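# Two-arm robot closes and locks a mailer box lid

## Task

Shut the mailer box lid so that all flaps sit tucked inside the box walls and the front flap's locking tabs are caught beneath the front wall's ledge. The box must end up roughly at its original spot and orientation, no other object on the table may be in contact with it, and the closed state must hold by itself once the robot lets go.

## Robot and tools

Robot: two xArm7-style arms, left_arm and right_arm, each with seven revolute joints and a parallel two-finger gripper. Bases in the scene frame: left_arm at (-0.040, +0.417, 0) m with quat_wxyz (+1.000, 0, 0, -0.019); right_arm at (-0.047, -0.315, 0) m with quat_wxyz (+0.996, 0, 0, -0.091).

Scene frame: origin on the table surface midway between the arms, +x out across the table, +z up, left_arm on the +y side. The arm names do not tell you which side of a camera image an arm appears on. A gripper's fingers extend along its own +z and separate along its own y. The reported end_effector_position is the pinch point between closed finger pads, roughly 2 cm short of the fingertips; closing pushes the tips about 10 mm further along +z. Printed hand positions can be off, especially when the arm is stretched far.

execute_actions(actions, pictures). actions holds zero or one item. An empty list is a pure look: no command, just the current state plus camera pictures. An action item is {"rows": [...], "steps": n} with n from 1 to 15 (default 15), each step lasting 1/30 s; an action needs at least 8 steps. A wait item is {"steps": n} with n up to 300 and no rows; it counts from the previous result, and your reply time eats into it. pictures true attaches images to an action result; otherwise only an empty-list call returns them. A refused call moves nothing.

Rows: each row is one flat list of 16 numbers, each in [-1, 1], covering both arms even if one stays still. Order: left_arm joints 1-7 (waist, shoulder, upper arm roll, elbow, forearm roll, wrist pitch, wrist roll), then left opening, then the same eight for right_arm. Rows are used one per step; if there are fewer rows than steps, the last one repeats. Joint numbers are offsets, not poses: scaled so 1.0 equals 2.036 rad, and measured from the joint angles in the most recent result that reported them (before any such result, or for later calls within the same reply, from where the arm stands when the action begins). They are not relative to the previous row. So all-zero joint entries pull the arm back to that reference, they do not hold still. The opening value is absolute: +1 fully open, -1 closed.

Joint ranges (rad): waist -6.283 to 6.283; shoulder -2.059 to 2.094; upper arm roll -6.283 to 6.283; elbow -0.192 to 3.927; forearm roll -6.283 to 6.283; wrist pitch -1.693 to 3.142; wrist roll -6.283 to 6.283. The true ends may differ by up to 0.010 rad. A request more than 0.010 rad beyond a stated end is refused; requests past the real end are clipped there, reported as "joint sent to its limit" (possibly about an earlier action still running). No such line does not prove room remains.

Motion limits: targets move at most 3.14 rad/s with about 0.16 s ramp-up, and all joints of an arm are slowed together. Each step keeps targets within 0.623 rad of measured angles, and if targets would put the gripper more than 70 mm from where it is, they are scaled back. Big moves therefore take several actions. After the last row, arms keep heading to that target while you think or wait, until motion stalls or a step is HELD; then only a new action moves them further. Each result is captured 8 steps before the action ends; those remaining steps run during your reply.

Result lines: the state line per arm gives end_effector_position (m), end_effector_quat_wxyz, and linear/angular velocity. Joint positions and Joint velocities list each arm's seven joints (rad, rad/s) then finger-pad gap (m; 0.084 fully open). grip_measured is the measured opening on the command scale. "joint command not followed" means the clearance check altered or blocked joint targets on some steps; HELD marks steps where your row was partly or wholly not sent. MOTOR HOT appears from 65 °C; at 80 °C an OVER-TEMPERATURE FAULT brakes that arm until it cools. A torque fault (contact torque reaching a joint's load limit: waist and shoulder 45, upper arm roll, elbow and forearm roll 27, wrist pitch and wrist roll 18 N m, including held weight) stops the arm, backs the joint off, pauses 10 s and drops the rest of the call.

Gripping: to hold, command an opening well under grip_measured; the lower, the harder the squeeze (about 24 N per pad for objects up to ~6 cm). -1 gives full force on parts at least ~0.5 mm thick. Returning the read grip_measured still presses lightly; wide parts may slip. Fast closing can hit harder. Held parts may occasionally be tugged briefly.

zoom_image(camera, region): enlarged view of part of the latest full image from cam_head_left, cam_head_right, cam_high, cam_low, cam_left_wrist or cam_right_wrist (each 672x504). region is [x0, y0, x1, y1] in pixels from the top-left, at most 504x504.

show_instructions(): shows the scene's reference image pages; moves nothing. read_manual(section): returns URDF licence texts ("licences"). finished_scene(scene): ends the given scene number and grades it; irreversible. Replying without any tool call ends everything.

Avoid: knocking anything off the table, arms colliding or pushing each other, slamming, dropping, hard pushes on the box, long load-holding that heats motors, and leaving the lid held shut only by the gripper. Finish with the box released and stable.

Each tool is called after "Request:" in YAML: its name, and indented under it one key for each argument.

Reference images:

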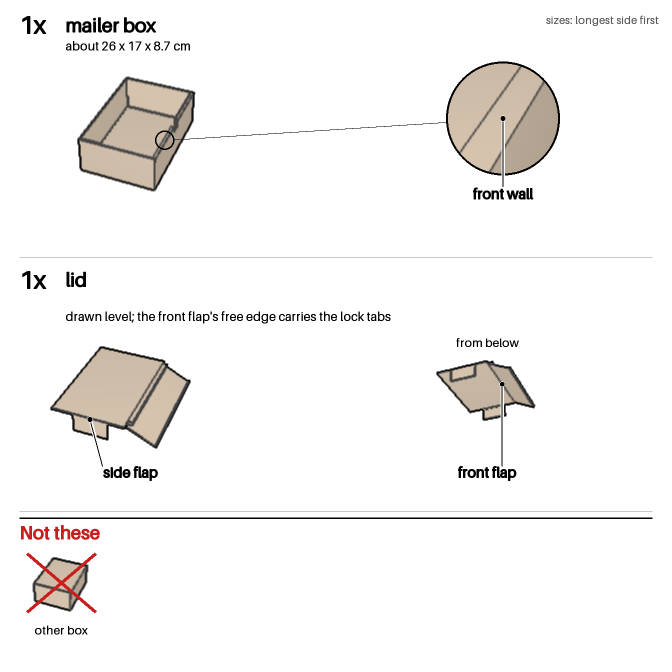

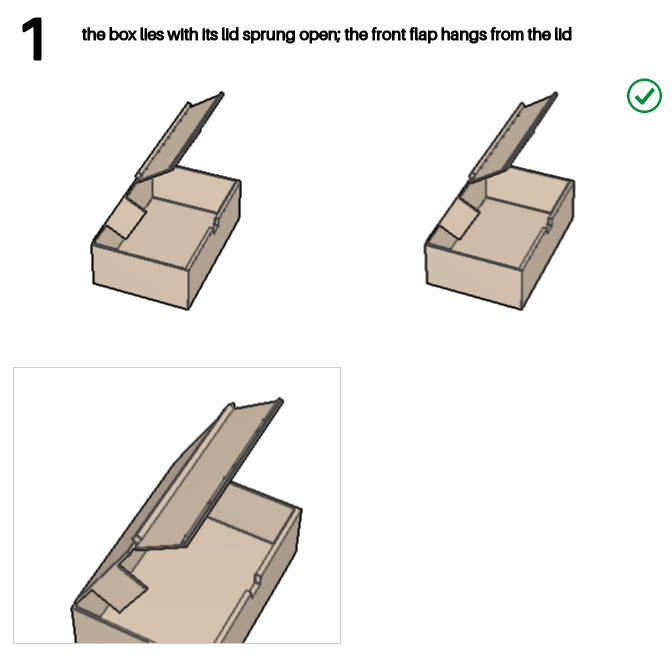

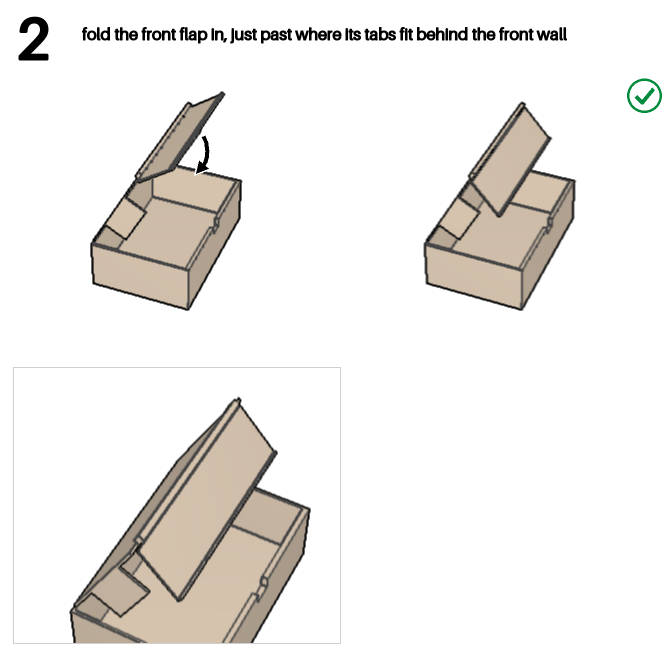

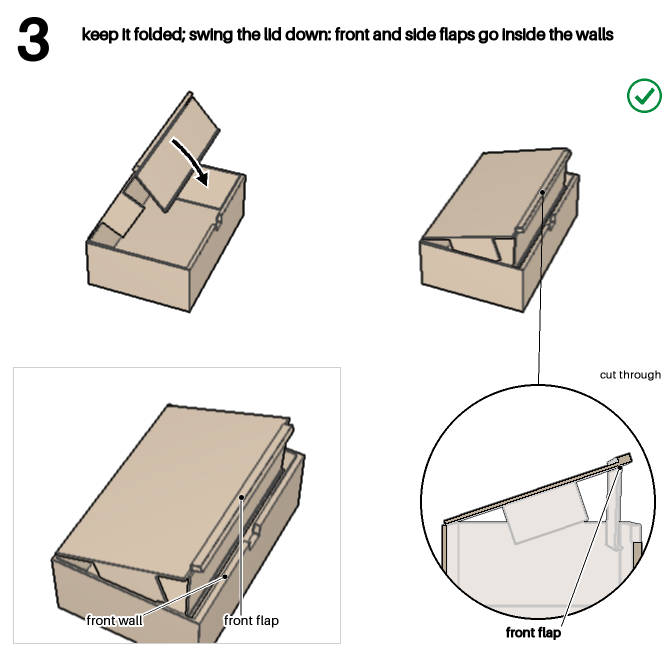

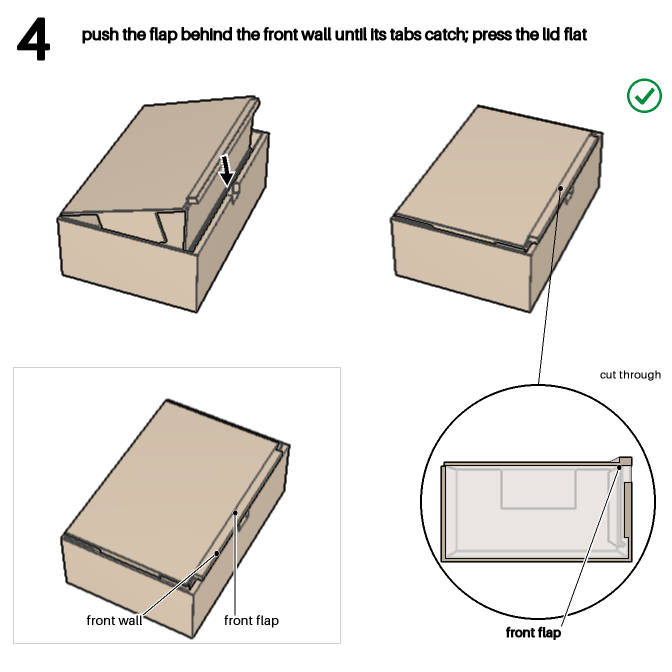

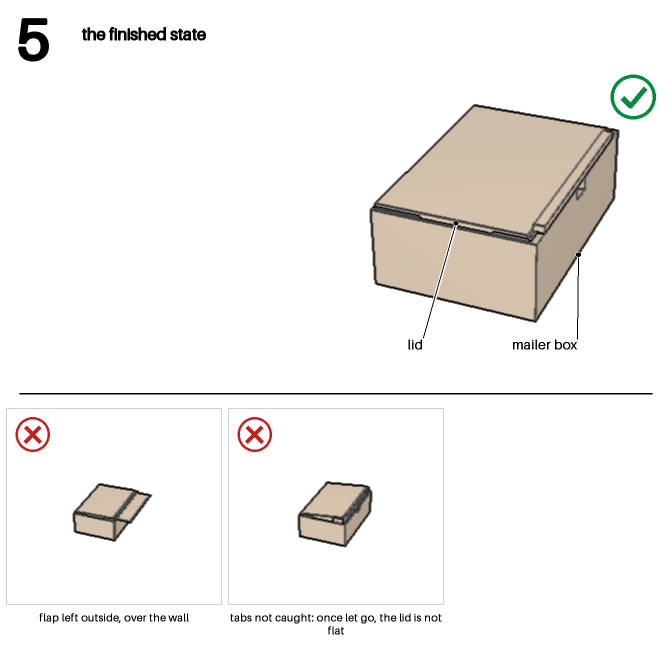

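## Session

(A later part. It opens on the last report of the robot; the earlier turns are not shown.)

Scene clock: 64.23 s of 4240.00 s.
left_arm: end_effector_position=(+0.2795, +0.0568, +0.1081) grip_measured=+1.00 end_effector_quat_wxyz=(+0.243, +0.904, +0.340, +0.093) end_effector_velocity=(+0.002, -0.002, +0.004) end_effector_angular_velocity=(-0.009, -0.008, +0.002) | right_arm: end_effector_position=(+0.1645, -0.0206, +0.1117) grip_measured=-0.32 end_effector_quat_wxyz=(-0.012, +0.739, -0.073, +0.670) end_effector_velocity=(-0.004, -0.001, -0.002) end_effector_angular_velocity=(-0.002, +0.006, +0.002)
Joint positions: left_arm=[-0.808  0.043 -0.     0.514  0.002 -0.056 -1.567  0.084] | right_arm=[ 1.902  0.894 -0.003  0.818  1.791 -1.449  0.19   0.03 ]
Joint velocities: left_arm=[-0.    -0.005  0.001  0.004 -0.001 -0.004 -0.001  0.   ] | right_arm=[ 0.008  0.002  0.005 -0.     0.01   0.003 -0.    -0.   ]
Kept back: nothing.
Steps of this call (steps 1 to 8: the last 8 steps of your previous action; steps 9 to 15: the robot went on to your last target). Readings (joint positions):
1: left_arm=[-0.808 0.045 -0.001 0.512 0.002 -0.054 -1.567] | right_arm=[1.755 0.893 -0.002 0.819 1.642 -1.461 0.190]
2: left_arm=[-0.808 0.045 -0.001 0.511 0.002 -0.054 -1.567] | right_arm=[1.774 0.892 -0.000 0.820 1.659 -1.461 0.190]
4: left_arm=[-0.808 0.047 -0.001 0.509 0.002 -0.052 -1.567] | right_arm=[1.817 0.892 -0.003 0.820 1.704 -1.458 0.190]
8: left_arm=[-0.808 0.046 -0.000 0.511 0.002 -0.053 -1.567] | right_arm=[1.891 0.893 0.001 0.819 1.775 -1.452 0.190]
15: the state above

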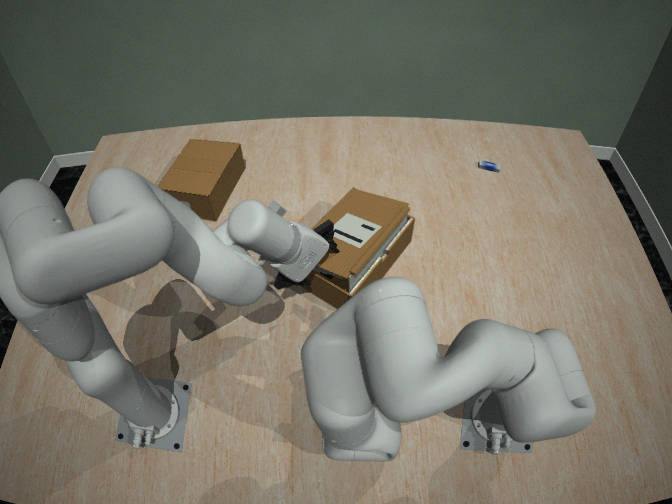

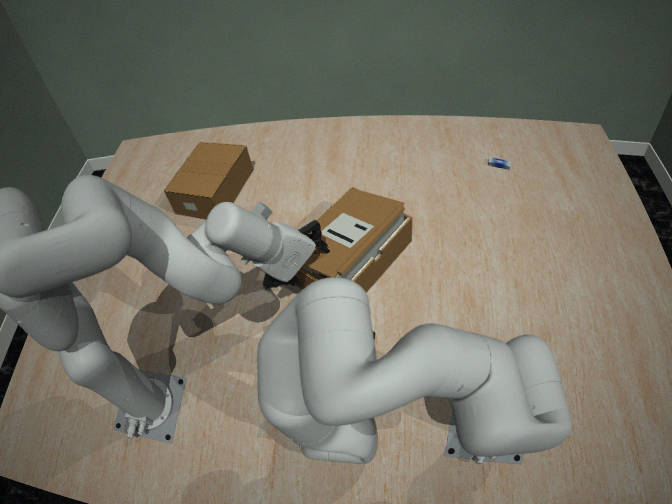

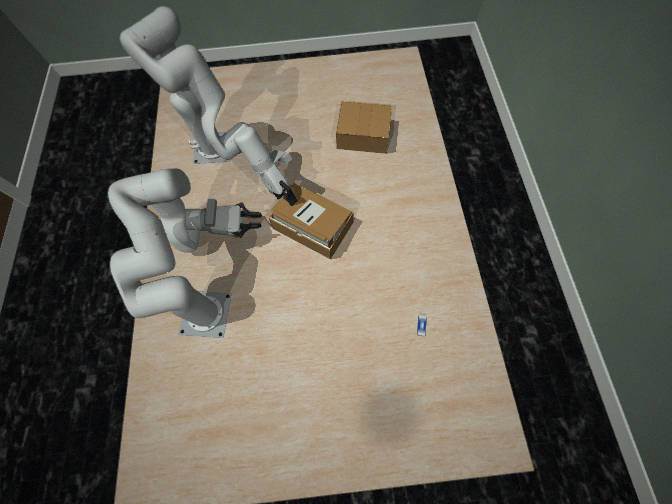

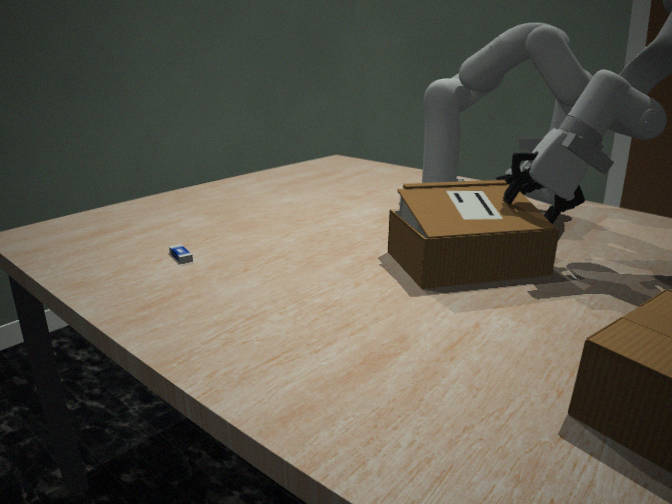

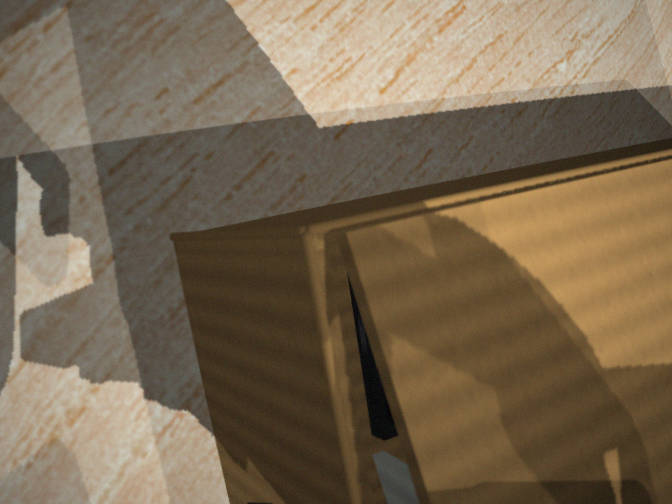

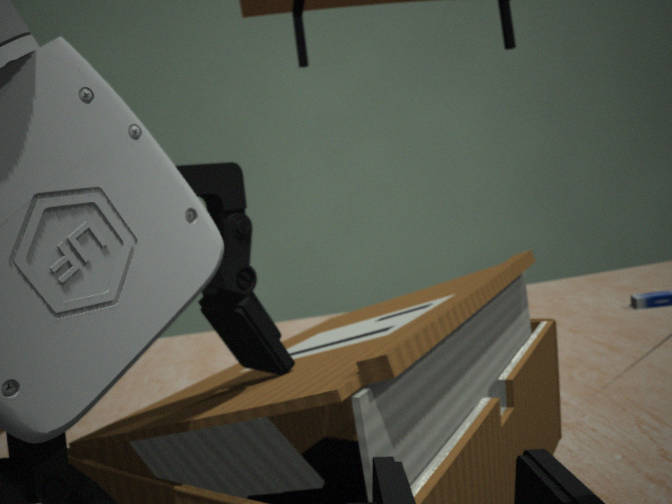

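Free. Press down.

Request:
execute_actions:
  actions:
    - {"rows":[[0,0.015,0,0,0,0,0,1,0,0,0,0,0,0,0,-0.3],[0,0.015,0,0,0,0,0,1,0,0,0,0,0,0,0,-0.3],[0,0.015,0,0,0,0,0,1,0,0,0,0,0,0,0,-0.3],[0,0.015,0,0,0,0,0,1,0,0,0,0,0,0,0,-0.3],[0,0.015,0,0,0,0,0,1,0,0,0,0,0,0,0,-0.3],[0,0.015,0,0,0,0,0,1,0,0,0,0,0,0,0,-0.3],[0,0.032,0,0,0,0,0,1,0,0,0,0,0,0,0,-0.3]],"steps":15}

Request:
execute_actions:
  actions:
    - {"steps":15}
  pictures: true

Scene clock: 64.83 s of 4240.00 s.
left_arm: end_effector_position=(+0.2761, +0.0606, +0.0942) grip_measured=+1.00 end_effector_quat_wxyz=(+0.230, +0.907, +0.341, +0.088) end_effector_velocity=(-0.008, +0.010, -0.040) end_effector_angular_velocity=(+0.061, +0.053, +0.000) | right_arm: end_effector_position=(+0.1645, -0.0206, +0.1116) grip_measured=-0.32 end_effector_quat_wxyz=(-0.012, +0.739, -0.073, +0.670) end_effector_velocity=(+0.001, -0.000, +0.000) end_effector_angular_velocity=(-0.000, -0.000, -0.002)
Joint positions: left_arm=[-0.808  0.071 -0.     0.513  0.002 -0.056 -1.567  0.084] | right_arm=[ 1.902  0.894 -0.003  0.818  1.791 -1.449  0.19   0.03 ]
Joint velocities: left_arm=[ 0.001  0.089  0.     0.004  0.    -0.004  0.     0.   ] | right_arm=[-0.002 -0.    -0.001 -0.    -0.001  0.    -0.    -0.   ]
Steps of this call (steps 1 to 11: the robot went on to your last target; steps 12 to 18: the first 7 steps of this action). Readings (joint positions):
12: left_arm=[-0.808 0.043 -0.000 0.514 0.002 -0.056 -1.567] | right_arm=[1.904 0.894 -0.002 0.818 1.792 -1.448 0.190]
13: left_arm=[-0.808 0.046 -0.000 0.515 0.002 -0.057 -1.567] | right_arm=[1.903 0.894 -0.002 0.818 1.792 -1.448 0.190]
15: left_arm=[-0.808 0.060 -0.001 0.515 0.002 -0.057 -1.567] | right_arm=[1.903 0.894 -0.002 0.818 1.791 -1.448 0.190]
18: the state above

Scene clock: 65.33 s of 4240.00 s.
left_arm: end_effector_position=(+0.2742, +0.0625, +0.0816) grip_measured=+1.00 end_effector_quat_wxyz=(+0.219, +0.910, +0.342, +0.084) end_effector_velocity=(-0.001, +0.001, -0.003) end_effector_angular_velocity=(+0.002, +0.002, -0.001) | right_arm: end_effector_position=(+0.1645, -0.0206, +0.1117) grip_measured=-0.32 end_effector_quat_wxyz=(-0.012, +0.739, -0.073, +0.670) end_effector_velocity=(+0.000, -0.000, -0.000) end_effector_angular_velocity=(-0.000, +0.001, -0.001)
Joint positions: left_arm=[-0.808  0.104 -0.     0.518  0.002 -0.06  -1.567  0.084] | right_arm=[ 1.902  0.894 -0.003  0.818  1.791 -1.449  0.19   0.03 ]
Joint velocities: left_arm=[-0.001  0.005  0.    -0.004 -0.    -0.006  0.     0.   ] | right_arm=[-0.001  0.    -0.    -0.    -0.     0.001  0.     0.   ]
Kept back: nothing.
Steps of this call (steps 1 to 8: the last 8 steps of your previous action; steps 9 to 15: the robot went on to your last target). Readings (joint positions):
1: left_arm=[-0.808 0.076 -0.000 0.514 0.002 -0.056 -1.567] | right_arm=[1.902 0.894 -0.003 0.818 1.791 -1.449 0.190]
2: left_arm=[-0.808 0.084 -0.001 0.515 0.002 -0.056 -1.567] | right_arm=[1.902 0.894 -0.003 0.818 1.791 -1.449 0.190]
4: left_arm=[-0.808 0.098 -0.000 0.515 0.002 -0.058 -1.567] | right_arm=[1.902 0.894 -0.003 0.818 1.791 -1.449 0.190]
8: left_arm=[-0.808 0.102 -0.001 0.518 0.002 -0.060 -1.567] | right_arm=[1.902 0.894 -0.003 0.818 1.791 -1.449 0.190]
15: the state above

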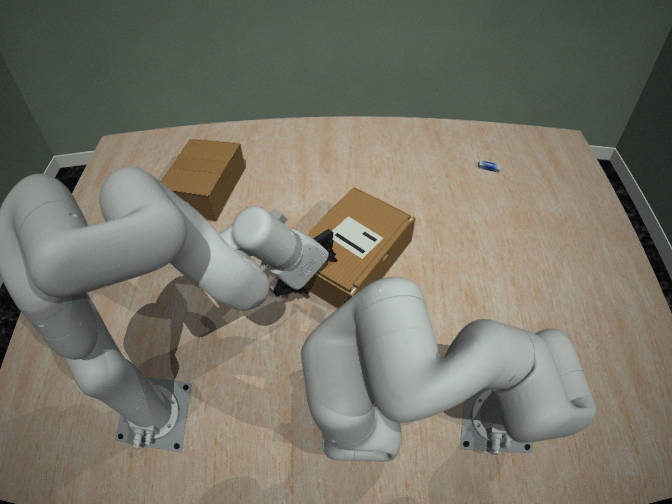

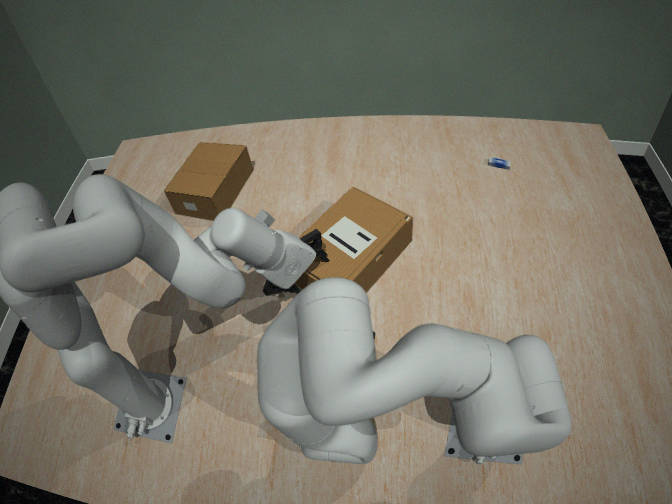

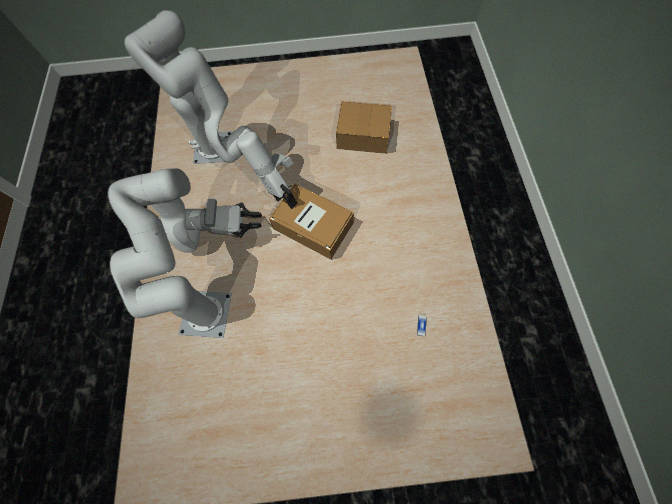

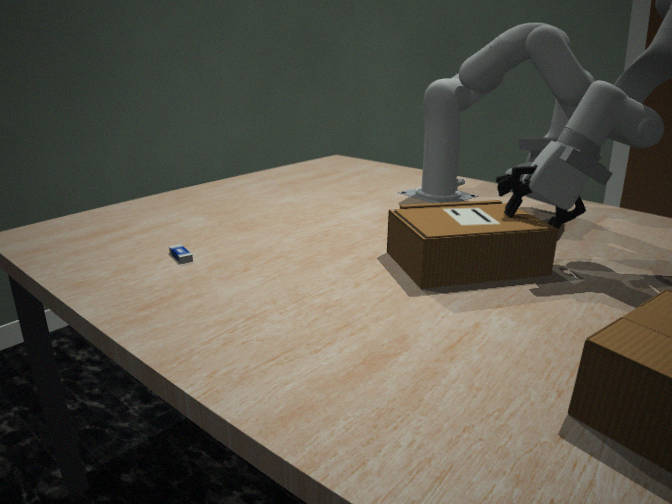

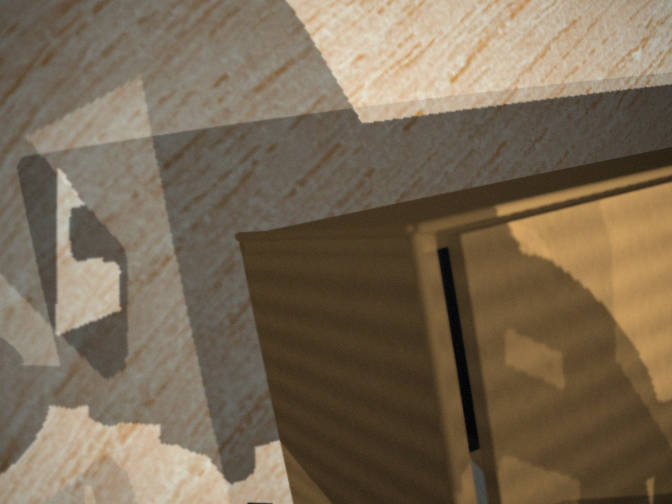

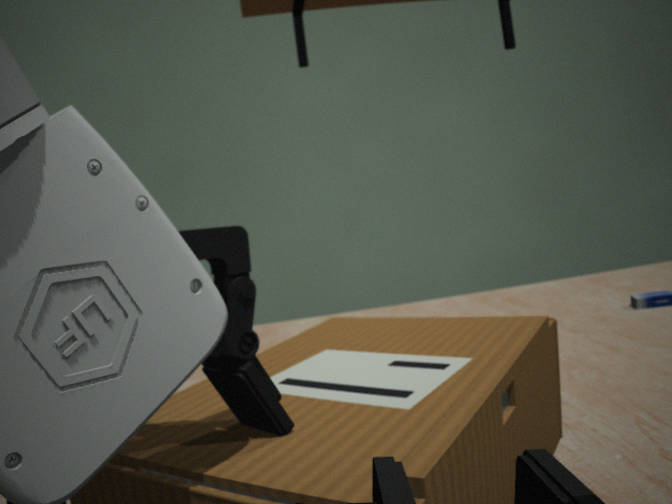

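Request:
execute_actions:
  actions:
    - {"rows":[[0,-0.08,0,0,0,0,0,1,0,-0.1,0,0,0.3,0,0,-0.3],[0,-0.08,0,0,0,0,0,1,0,-0.1,0,0,0.3,0,0,-0.3],[0,-0.08,0,0,0,0,0,1,0,-0.1,0,0,0.3,0,0,-0.3],[0,-0.08,0,0,0,0,0,1,0,-0.1,0,0,0.3,0,0,-0.3],[0,-0.08,0,0,0,0,0,1,0,-0.1,0,0,0.3,0,0,-0.3],[0,-0.08,0,0,0,0,0,1,0,-0.1,0,0,0.3,0,0,-0.3],[0,-0.08,0,0,0,0,0,1,0,-0.1,0,0,0.3,0,0,-0.3],[-0.041,-0.09,0,0.108,0,0.43,0.536,1,0,-0.1,0,0,0.3,0,0,-0.3]],"steps":15}

Request:
execute_actions:
  actions:
    - {"steps":25}
  pictures: true

Scene clock: 67.03 s of 4240.00 s.
left_arm: end_effector_position=(+0.2849, +0.0509, +0.1384) grip_measured=+1.00 end_effector_quat_wxyz=(+0.271, +0.896, +0.337, +0.104) end_effector_velocity=(+0.096, -0.116, +0.366) end_effector_angular_velocity=(-0.594, -0.528, -0.010) | right_arm: end_effector_position=(+0.1497, -0.0732, +0.1336) grip_measured=-0.32 end_effector_quat_wxyz=(+0.042, +0.724, -0.195, +0.661) end_effector_velocity=(-0.174, -0.384, +0.141) end_effector_angular_velocity=(+0.685, +0.108, -1.949)
Joint positions: left_arm=[-0.808 -0.022 -0.     0.511  0.002 -0.056 -1.567  0.084] | right_arm=[ 1.902  0.809 -0.003  0.818  2.046 -1.449  0.19   0.03 ]
Joint velocities: left_arm=[-0.003 -0.581 -0.008  0.157  0.001 -0.056 -0.001  0.   ] | right_arm=[-0.003 -0.681 -0.006  0.011  1.942 -0.008  0.    -0.   ]
Steps of this call (steps 1 to 15: the robot went on to your last target; steps 16 to 44: nothing new was sent; steps 45 to 51: the first 7 steps of this action). Readings (joint positions):
45: left_arm=[-0.808 0.104 -0.000 0.516 0.002 -0.064 -1.567] | right_arm=[1.902 0.894 -0.003 0.818 1.792 -1.449 0.190]
46: left_arm=[-0.808 0.100 -0.000 0.515 0.002 -0.062 -1.567] | right_arm=[1.902 0.892 -0.003 0.818 1.799 -1.448 0.190]
48: left_arm=[-0.808 0.062 0.000 0.502 0.002 -0.053 -1.567] | right_arm=[1.902 0.873 -0.002 0.817 1.860 -1.448 0.190]
51: the state above

Scene clock: 67.87 s of 4240.00 s.
left_arm: end_effector_position=(+0.2049, +0.0904, +0.1340) grip_measured=+1.00 end_effector_quat_wxyz=(+0.000, +0.975, -0.224, +0.001) end_effector_velocity=(-0.001, +0.000, +0.000) end_effector_angular_velocity=(+0.003, +0.002, -0.015) | right_arm: end_effector_position=(+0.1031, -0.1384, +0.1500) grip_measured=-0.32 end_effector_quat_wxyz=(+0.121, +0.693, -0.355, +0.616) end_effector_velocity=(-0.000, +0.000, +0.000) end_effector_angular_velocity=(+0.002, -0.001, +0.001)
Joint positions: left_arm=[-0.891 -0.079 -0.     0.738  0.002  0.815 -0.478  0.084] | right_arm=[ 1.902  0.691 -0.003  0.818  2.402 -1.449  0.19   0.03 ]
Joint velocities: left_arm=[-0.001 -0.001 -0.001  0.002  0.     0.006  0.013 -0.   ] | right_arm=[ 0.002 -0.001 -0.     0.     0.001 -0.001  0.001 -0.   ]
Kept back: nothing.
Steps of this call (steps 1 to 8: the last 8 steps of your previous action; steps 9 to 25: the robot went on to your last target). Readings (joint positions):
1: left_arm=[-0.808 -0.038 -0.000 0.515 0.002 -0.056 -1.566] | right_arm=[1.902 0.787 -0.003 0.818 2.110 -1.449 0.190]
2: left_arm=[-0.809 -0.047 -0.000 0.519 0.002 -0.048 -1.558] | right_arm=[1.902 0.766 -0.003 0.818 2.173 -1.449 0.190]
4: left_arm=[-0.816 -0.056 0.001 0.538 0.002 0.013 -1.498] | right_arm=[1.902 0.729 -0.003 0.818 2.283 -1.449 0.190]
8: left_arm=[-0.856 -0.068 -0.001 0.643 0.002 0.332 -1.180] | right_arm=[1.902 0.695 -0.002 0.818 2.383 -1.449 0.190]
25: the state above

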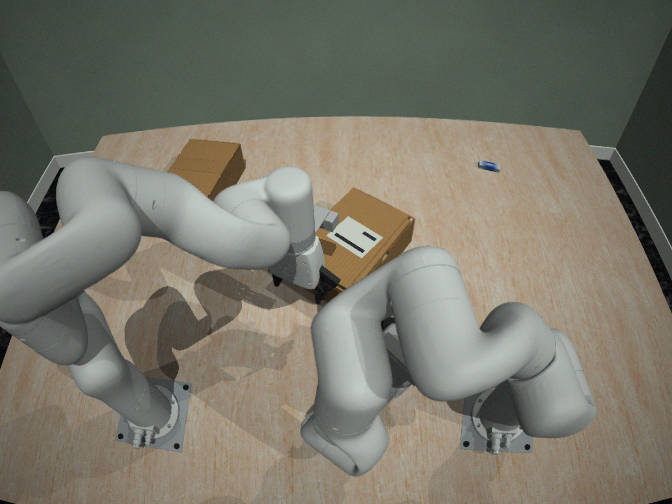

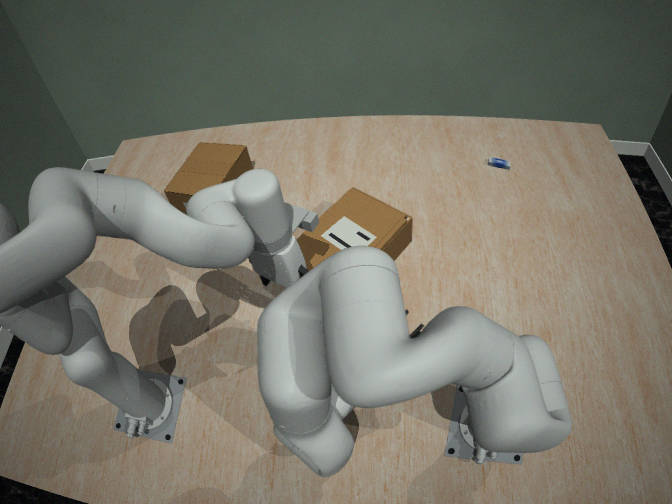

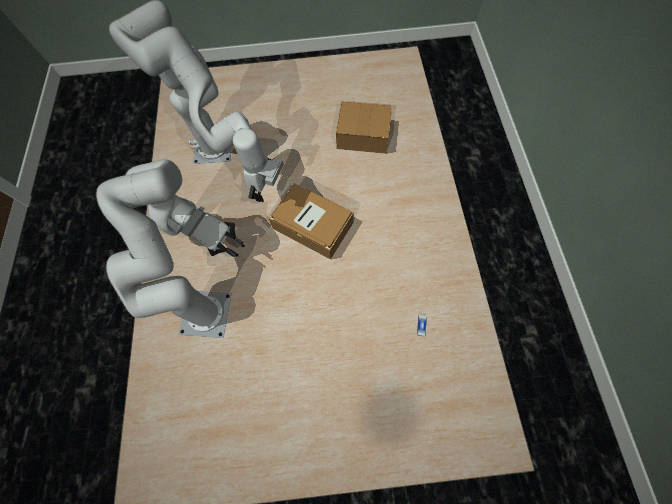

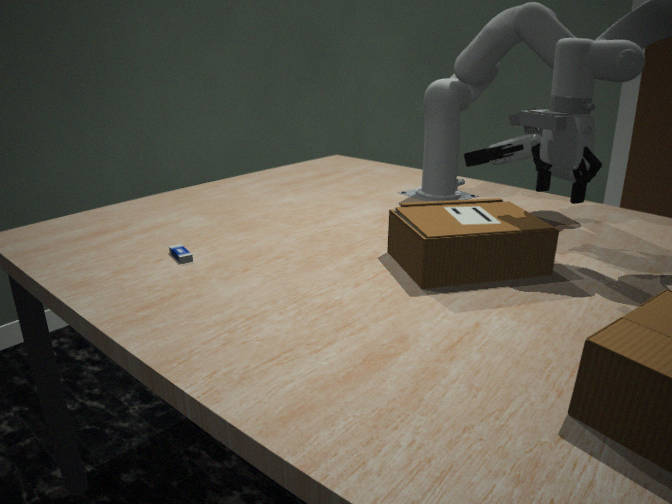

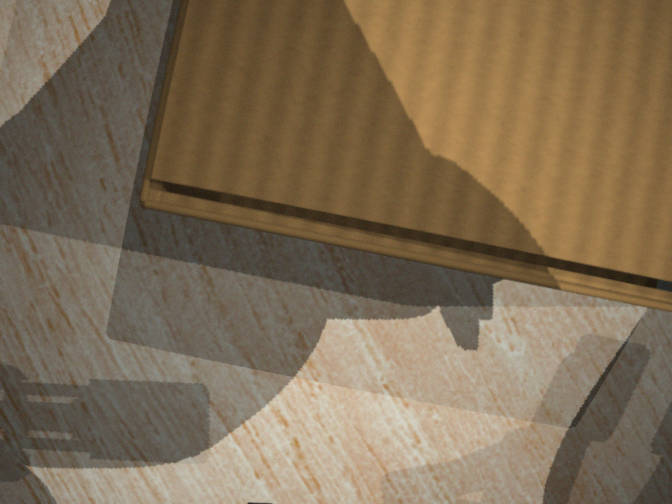

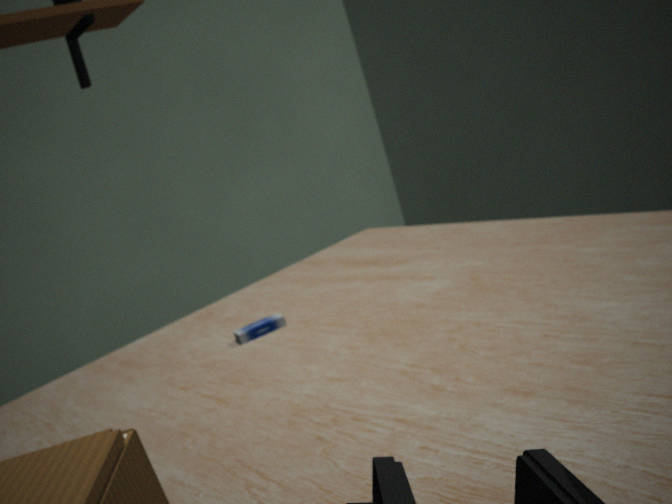

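Locked. Descend and push.

Request:
execute_actions:
  actions:
    - {"rows":[[0,0.12,0,0,0,-0.12,0,1,0,0,0,0,0,0,0,-0.3]],"steps":15}

Request:
execute_actions:
  actions:
    - {"rows":[[0.006,0.0317,0,0.048,0,0.016,0.006,1,0,0,0,0,0,0,0,-0.3],[0.006,0.0317,0,0.048,0,0.016,0.006,1,0,0,0,0,0,0,0,-0.3],[0.006,0.0317,0,0.048,0,0.016,0.006,1,0,0,0,0,0,0,0,-0.3],[0.012,0.0634,0,0.096,0,0.032,0.012,1,0,0,0,0,0,0,0,-0.3],[0.012,0.0634,0,0.096,0,0.032,0.012,1,0,0,0,0,0,0,0,-0.3],[0.012,0.0634,0,0.096,0,0.032,0.012,1,0,0,0,0,0,0,0,-0.3],[0.018,0.095,0,0.144,0,0.049,0.018,1,0,0,0,0,0,0,0,-0.3],[0.018,0.095,0,0.144,0,0.049,0.018,1,0,0,0,0,0,0,0,-0.3],[0.018,0.095,0,0.144,0,0.049,0.018,1,0,0,0,0,0,0,0,-0.3],[0.0245,0.1267,0,0.1916,0,0.065,0.0245,1,0,0,0,0,0,0,0,-0.3]],"steps":15}

Request:
execute_actions:
  actions:
    - {"rows":[[0.004,0.036,0,0.06,0,0.024,0.004,1,0,0,0,0,0,0,0,-0.3],[0.004,0.036,0,0.06,0,0.024,0.004,1,0,0,0,0,0,0,0,-0.3],[0.004,0.036,0,0.06,0,0.024,0.004,1,0,0,0,0,0,0,0,-0.3],[0.009,0.072,0,0.12,0,0.048,0.009,1,0,0,0,0,0,0,0,-0.3],[0.009,0.072,0,0.12,0,0.048,0.009,1,0,0,0,0,0,0,0,-0.3],[0.009,0.072,0,0.12,0,0.048,0.009,1,0,0,0,0,0,0,0,-0.3],[0.013,0.108,0,0.18,0,0.072,0.013,1,0,0,0,0,0,0,0,-0.3],[0.013,0.108,0,0.18,0,0.072,0.013,1,0,0,0,0,0,0,0,-0.3],[0.013,0.108,0,0.18,0,0.072,0.013,1,0,0,0,0,0,0,0,-0.3],[0.0177,0.1444,0,0.241,0,0.0967,0.0177,1,0,0,0,0,0,0,0,-0.3]],"steps":15}

Request:
execute_actions:
  actions:
    - {"steps":20}
  pictures: true

Scene clock: 69.30 s of 4240.00 s.
left_arm: end_effector_position=(+0.2133, +0.0790, +0.0727) grip_measured=+1.00 end_effector_quat_wxyz=(-0.001, +0.974, -0.225, -0.001) end_effector_velocity=(-0.015, +0.027, -0.396) end_effector_angular_velocity=(+0.206, +0.156, +0.015) | right_arm: end_effector_position=(+0.1031, -0.1384, +0.1500) grip_measured=-0.32 end_effector_quat_wxyz=(+0.121, +0.693, -0.355, +0.616) end_effector_velocity=(+0.000, -0.000, +0.001) end_effector_angular_velocity=(-0.001, -0.001, -0.002)
Joint positions: left_arm=[-0.891  0.098 -0.     0.736  0.002  0.641 -0.477  0.084] | right_arm=[ 1.902  0.691 -0.003  0.818  2.402 -1.449  0.19   0.03 ]
Joint velocities: left_arm=[ 0.004  1.006  0.007 -0.103 -0.001 -0.85  -0.005 -0.   ] | right_arm=[-0.002 -0.     0.    -0.001 -0.    -0.002 -0.     0.   ]
Steps of this call (steps 1 to 30: the robot went on to your last target; steps 31 to 36: nothing new was sent; steps 37 to 43: the first 7 steps of this action). Readings (joint positions):
37: left_arm=[-0.891 -0.079 -0.000 0.738 0.002 0.815 -0.476] | right_arm=[1.902 0.691 -0.003 0.818 2.402 -1.449 0.190]
38: left_arm=[-0.891 -0.074 -0.001 0.738 0.002 0.807 -0.476] | right_arm=[1.902 0.691 -0.003 0.818 2.402 -1.449 0.190]
40: left_arm=[-0.892 -0.024 -0.001 0.743 0.002 0.750 -0.477] | right_arm=[1.902 0.691 -0.003 0.818 2.402 -1.449 0.190]
43: the state above

Scene clock: 69.80 s of 4240.00 s.
left_arm: end_effector_position=(+0.2431, +0.0510, +0.0541) grip_measured=+1.00 end_effector_quat_wxyz=(+0.002, +0.974, -0.225, +0.003) end_effector_velocity=(+0.188, -0.152, +0.012) end_effector_angular_velocity=(-0.021, -0.021, +0.013) | right_arm: end_effector_position=(+0.1031, -0.1384, +0.1500) grip_measured=-0.32 end_effector_quat_wxyz=(+0.121, +0.693, -0.355, +0.616) end_effector_velocity=(-0.000, +0.000, +0.000) end_effector_angular_velocity=(+0.001, +0.000, +0.000)
Joint positions: left_arm=[-0.875  0.247 -0.001  0.869  0.002  0.615 -0.461  0.084] | right_arm=[ 1.902  0.691 -0.003  0.818  2.402 -1.449  0.19   0.03 ]
Joint velocities: left_arm=[0.11  0.575 0.009 0.881 0.    0.277 0.106 0.   ] | right_arm=[ 0.001 -0.001 -0.     0.001  0.    -0.    -0.     0.   ]
Steps of this call (steps 1 to 8: the last 8 steps of your previous action; steps 9 to 15: the first 7 steps of this action, its rows measured from where the robot was after step 8). Readings (joint positions):
8: left_arm=[-0.891 0.162 -0.000 0.739 0.002 0.572 -0.477] | right_arm=[1.902 0.691 -0.003 0.818 2.402 -1.449 0.190]
9: left_arm=[-0.891 0.162 -0.000 0.739 0.002 0.572 -0.477] | right_arm=[1.902 0.691 -0.003 0.818 2.402 -1.449 0.190]
10: left_arm=[-0.891 0.166 -0.001 0.745 0.002 0.574 -0.477] | right_arm=[1.902 0.691 -0.003 0.818 2.402 -1.449 0.190]
12: left_arm=[-0.886 0.191 -0.001 0.783 0.002 0.587 -0.472] | right_arm=[1.902 0.691 -0.003 0.818 2.402 -1.449 0.190]
15: the state above

Scene clock: 70.30 s of 4240.00 s.
left_arm: end_effector_position=(+0.3187, -0.0085, +0.0548) grip_measured=+1.00 end_effector_quat_wxyz=(+0.001, +0.974, -0.224, +0.003) end_effector_velocity=(+0.186, -0.144, +0.015) end_effector_angular_velocity=(-0.023, -0.025, +0.011) | right_arm: end_effector_position=(+0.1031, -0.1384, +0.1500) grip_measured=-0.32 end_effector_quat_wxyz=(+0.121, +0.693, -0.355, +0.616) end_effector_velocity=(+0.000, -0.000, -0.000) end_effector_angular_velocity=(+0.002, +0.001, -0.001)
Joint positions: left_arm=[-0.834  0.498 -0.001  1.262  0.002  0.758 -0.42   0.084] | right_arm=[ 1.902  0.691 -0.003  0.818  2.402 -1.449  0.19   0.03 ]
Joint velocities: left_arm=[ 0.08   0.601  0.009  1.025 -0.     0.39   0.077  0.   ] | right_arm=[-0.002 -0.     0.     0.    -0.     0.001  0.    -0.   ]
Steps of this call (steps 1 to 8: the last 8 steps of your previous action; steps 9 to 15: the first 7 steps of this action, its rows measured from where the robot was after step 8). Readings (joint positions):
8: left_arm=[-0.845 0.401 0.001 1.101 0.002 0.693 -0.432] | right_arm=[1.902 0.691 -0.003 0.818 2.402 -1.449 0.190]
9: left_arm=[-0.843 0.409 0.001 1.112 0.002 0.698 -0.430] | right_arm=[1.902 0.691 -0.003 0.818 2.402 -1.449 0.190]
10: left_arm=[-0.842 0.417 0.001 1.124 0.002 0.704 -0.429] | right_arm=[1.902 0.691 -0.003 0.818 2.402 -1.449 0.190]
12: left_arm=[-0.840 0.443 -0.000 1.168 0.002 0.722 -0.426] | right_arm=[1.902 0.691 -0.003 0.818 2.402 -1.449 0.190]
15: the state above

Scene clock: 70.97 s of 4240.00 s.
left_arm: end_effector_position=(+0.3723, -0.0476, +0.0542) grip_measured=+1.00 end_effector_quat_wxyz=(+0.001, +0.975, -0.224, +0.003) end_effector_velocity=(+0.001, -0.001, -0.000) end_effector_angular_velocity=(-0.001, -0.001, +0.002) | right_arm: end_effector_position=(+0.1031, -0.1384, +0.1500) grip_measured=-0.32 end_effector_quat_wxyz=(+0.121, +0.693, -0.355, +0.616) end_effector_velocity=(+0.000, -0.000, -0.000) end_effector_angular_velocity=(+0.000, +0.000, -0.002)
Joint positions: left_arm=[-0.809  0.694  0.     1.591  0.002  0.89  -0.396  0.084] | right_arm=[ 1.902  0.691 -0.003  0.818  2.402 -1.449  0.19   0.03 ]
Joint velocities: left_arm=[-0.     0.004  0.001  0.005 -0.001  0.    -0.001 -0.   ] | right_arm=[-0.002  0.     0.     0.    -0.     0.001  0.    -0.   ]
Kept back: nothing.
Steps of this call (steps 1 to 8: the last 8 steps of your previous action; steps 9 to 20: the robot went on to your last target). Readings (joint positions):
1: left_arm=[-0.831 0.519 -0.000 1.298 0.002 0.772 -0.417] | right_arm=[1.902 0.691 -0.003 0.818 2.402 -1.449 0.190]
2: left_arm=[-0.828 0.542 0.000 1.337 0.002 0.788 -0.414] | right_arm=[1.902 0.691 -0.003 0.818 2.402 -1.449 0.190]
4: left_arm=[-0.822 0.588 0.001 1.414 0.002 0.818 -0.409] | right_arm=[1.902 0.691 -0.003 0.818 2.402 -1.449 0.190]
8: left_arm=[-0.811 0.671 0.001 1.551 0.002 0.872 -0.399] | right_arm=[1.902 0.691 -0.003 0.818 2.402 -1.449 0.190]
20: the state above

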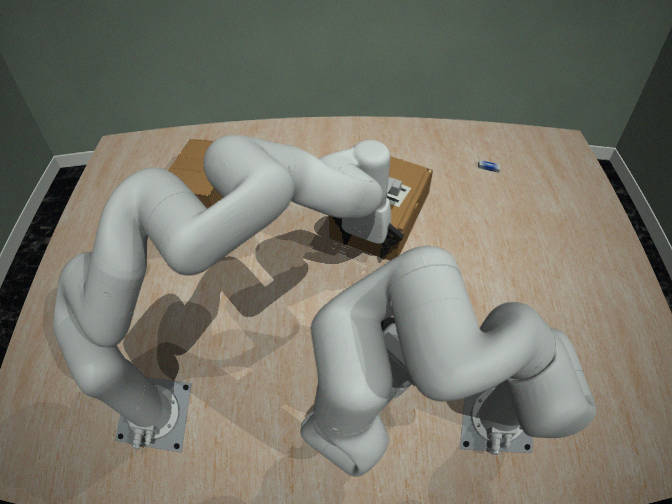

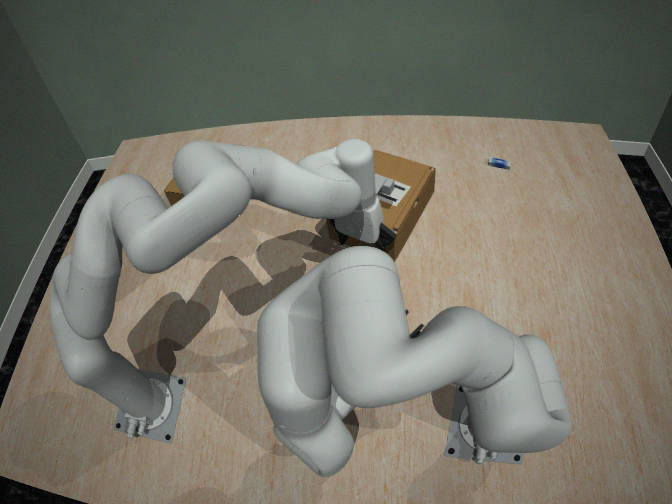

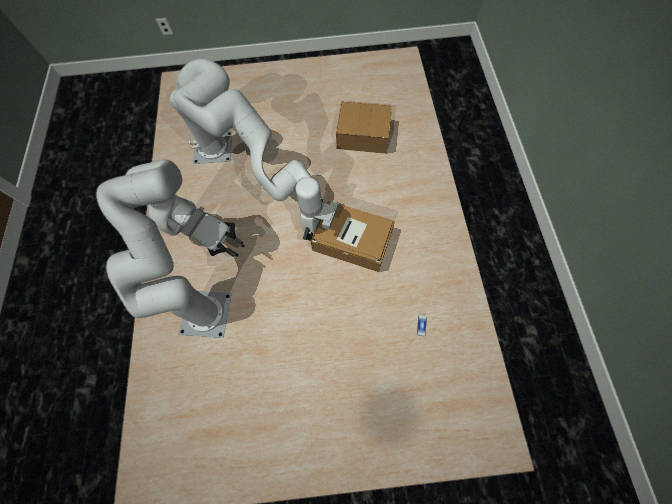

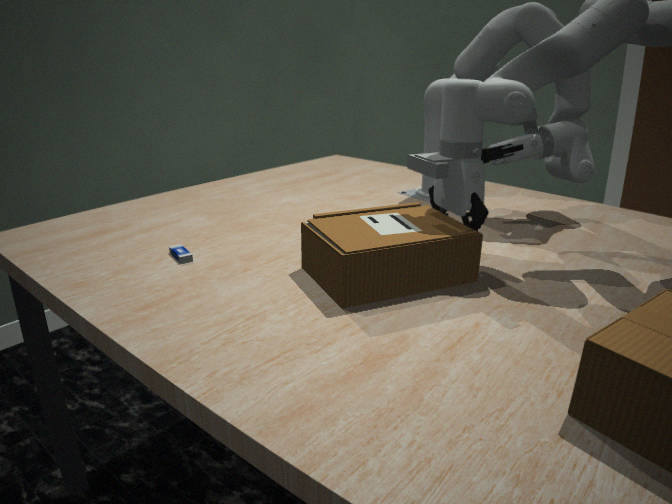

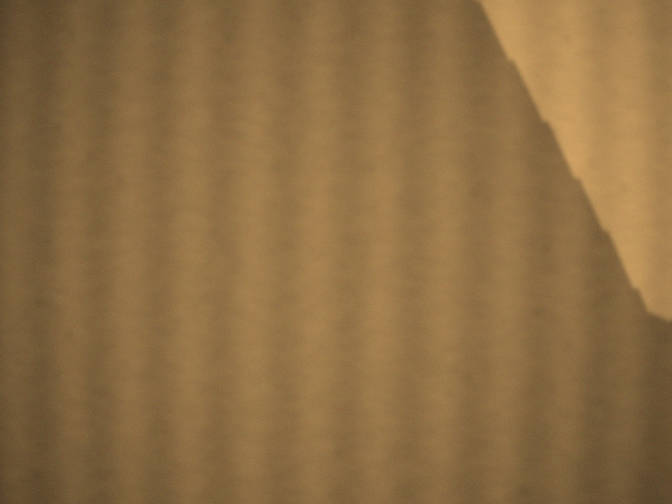

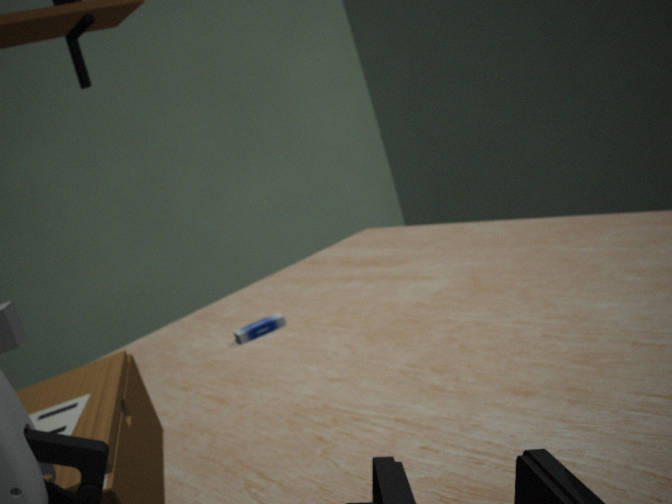

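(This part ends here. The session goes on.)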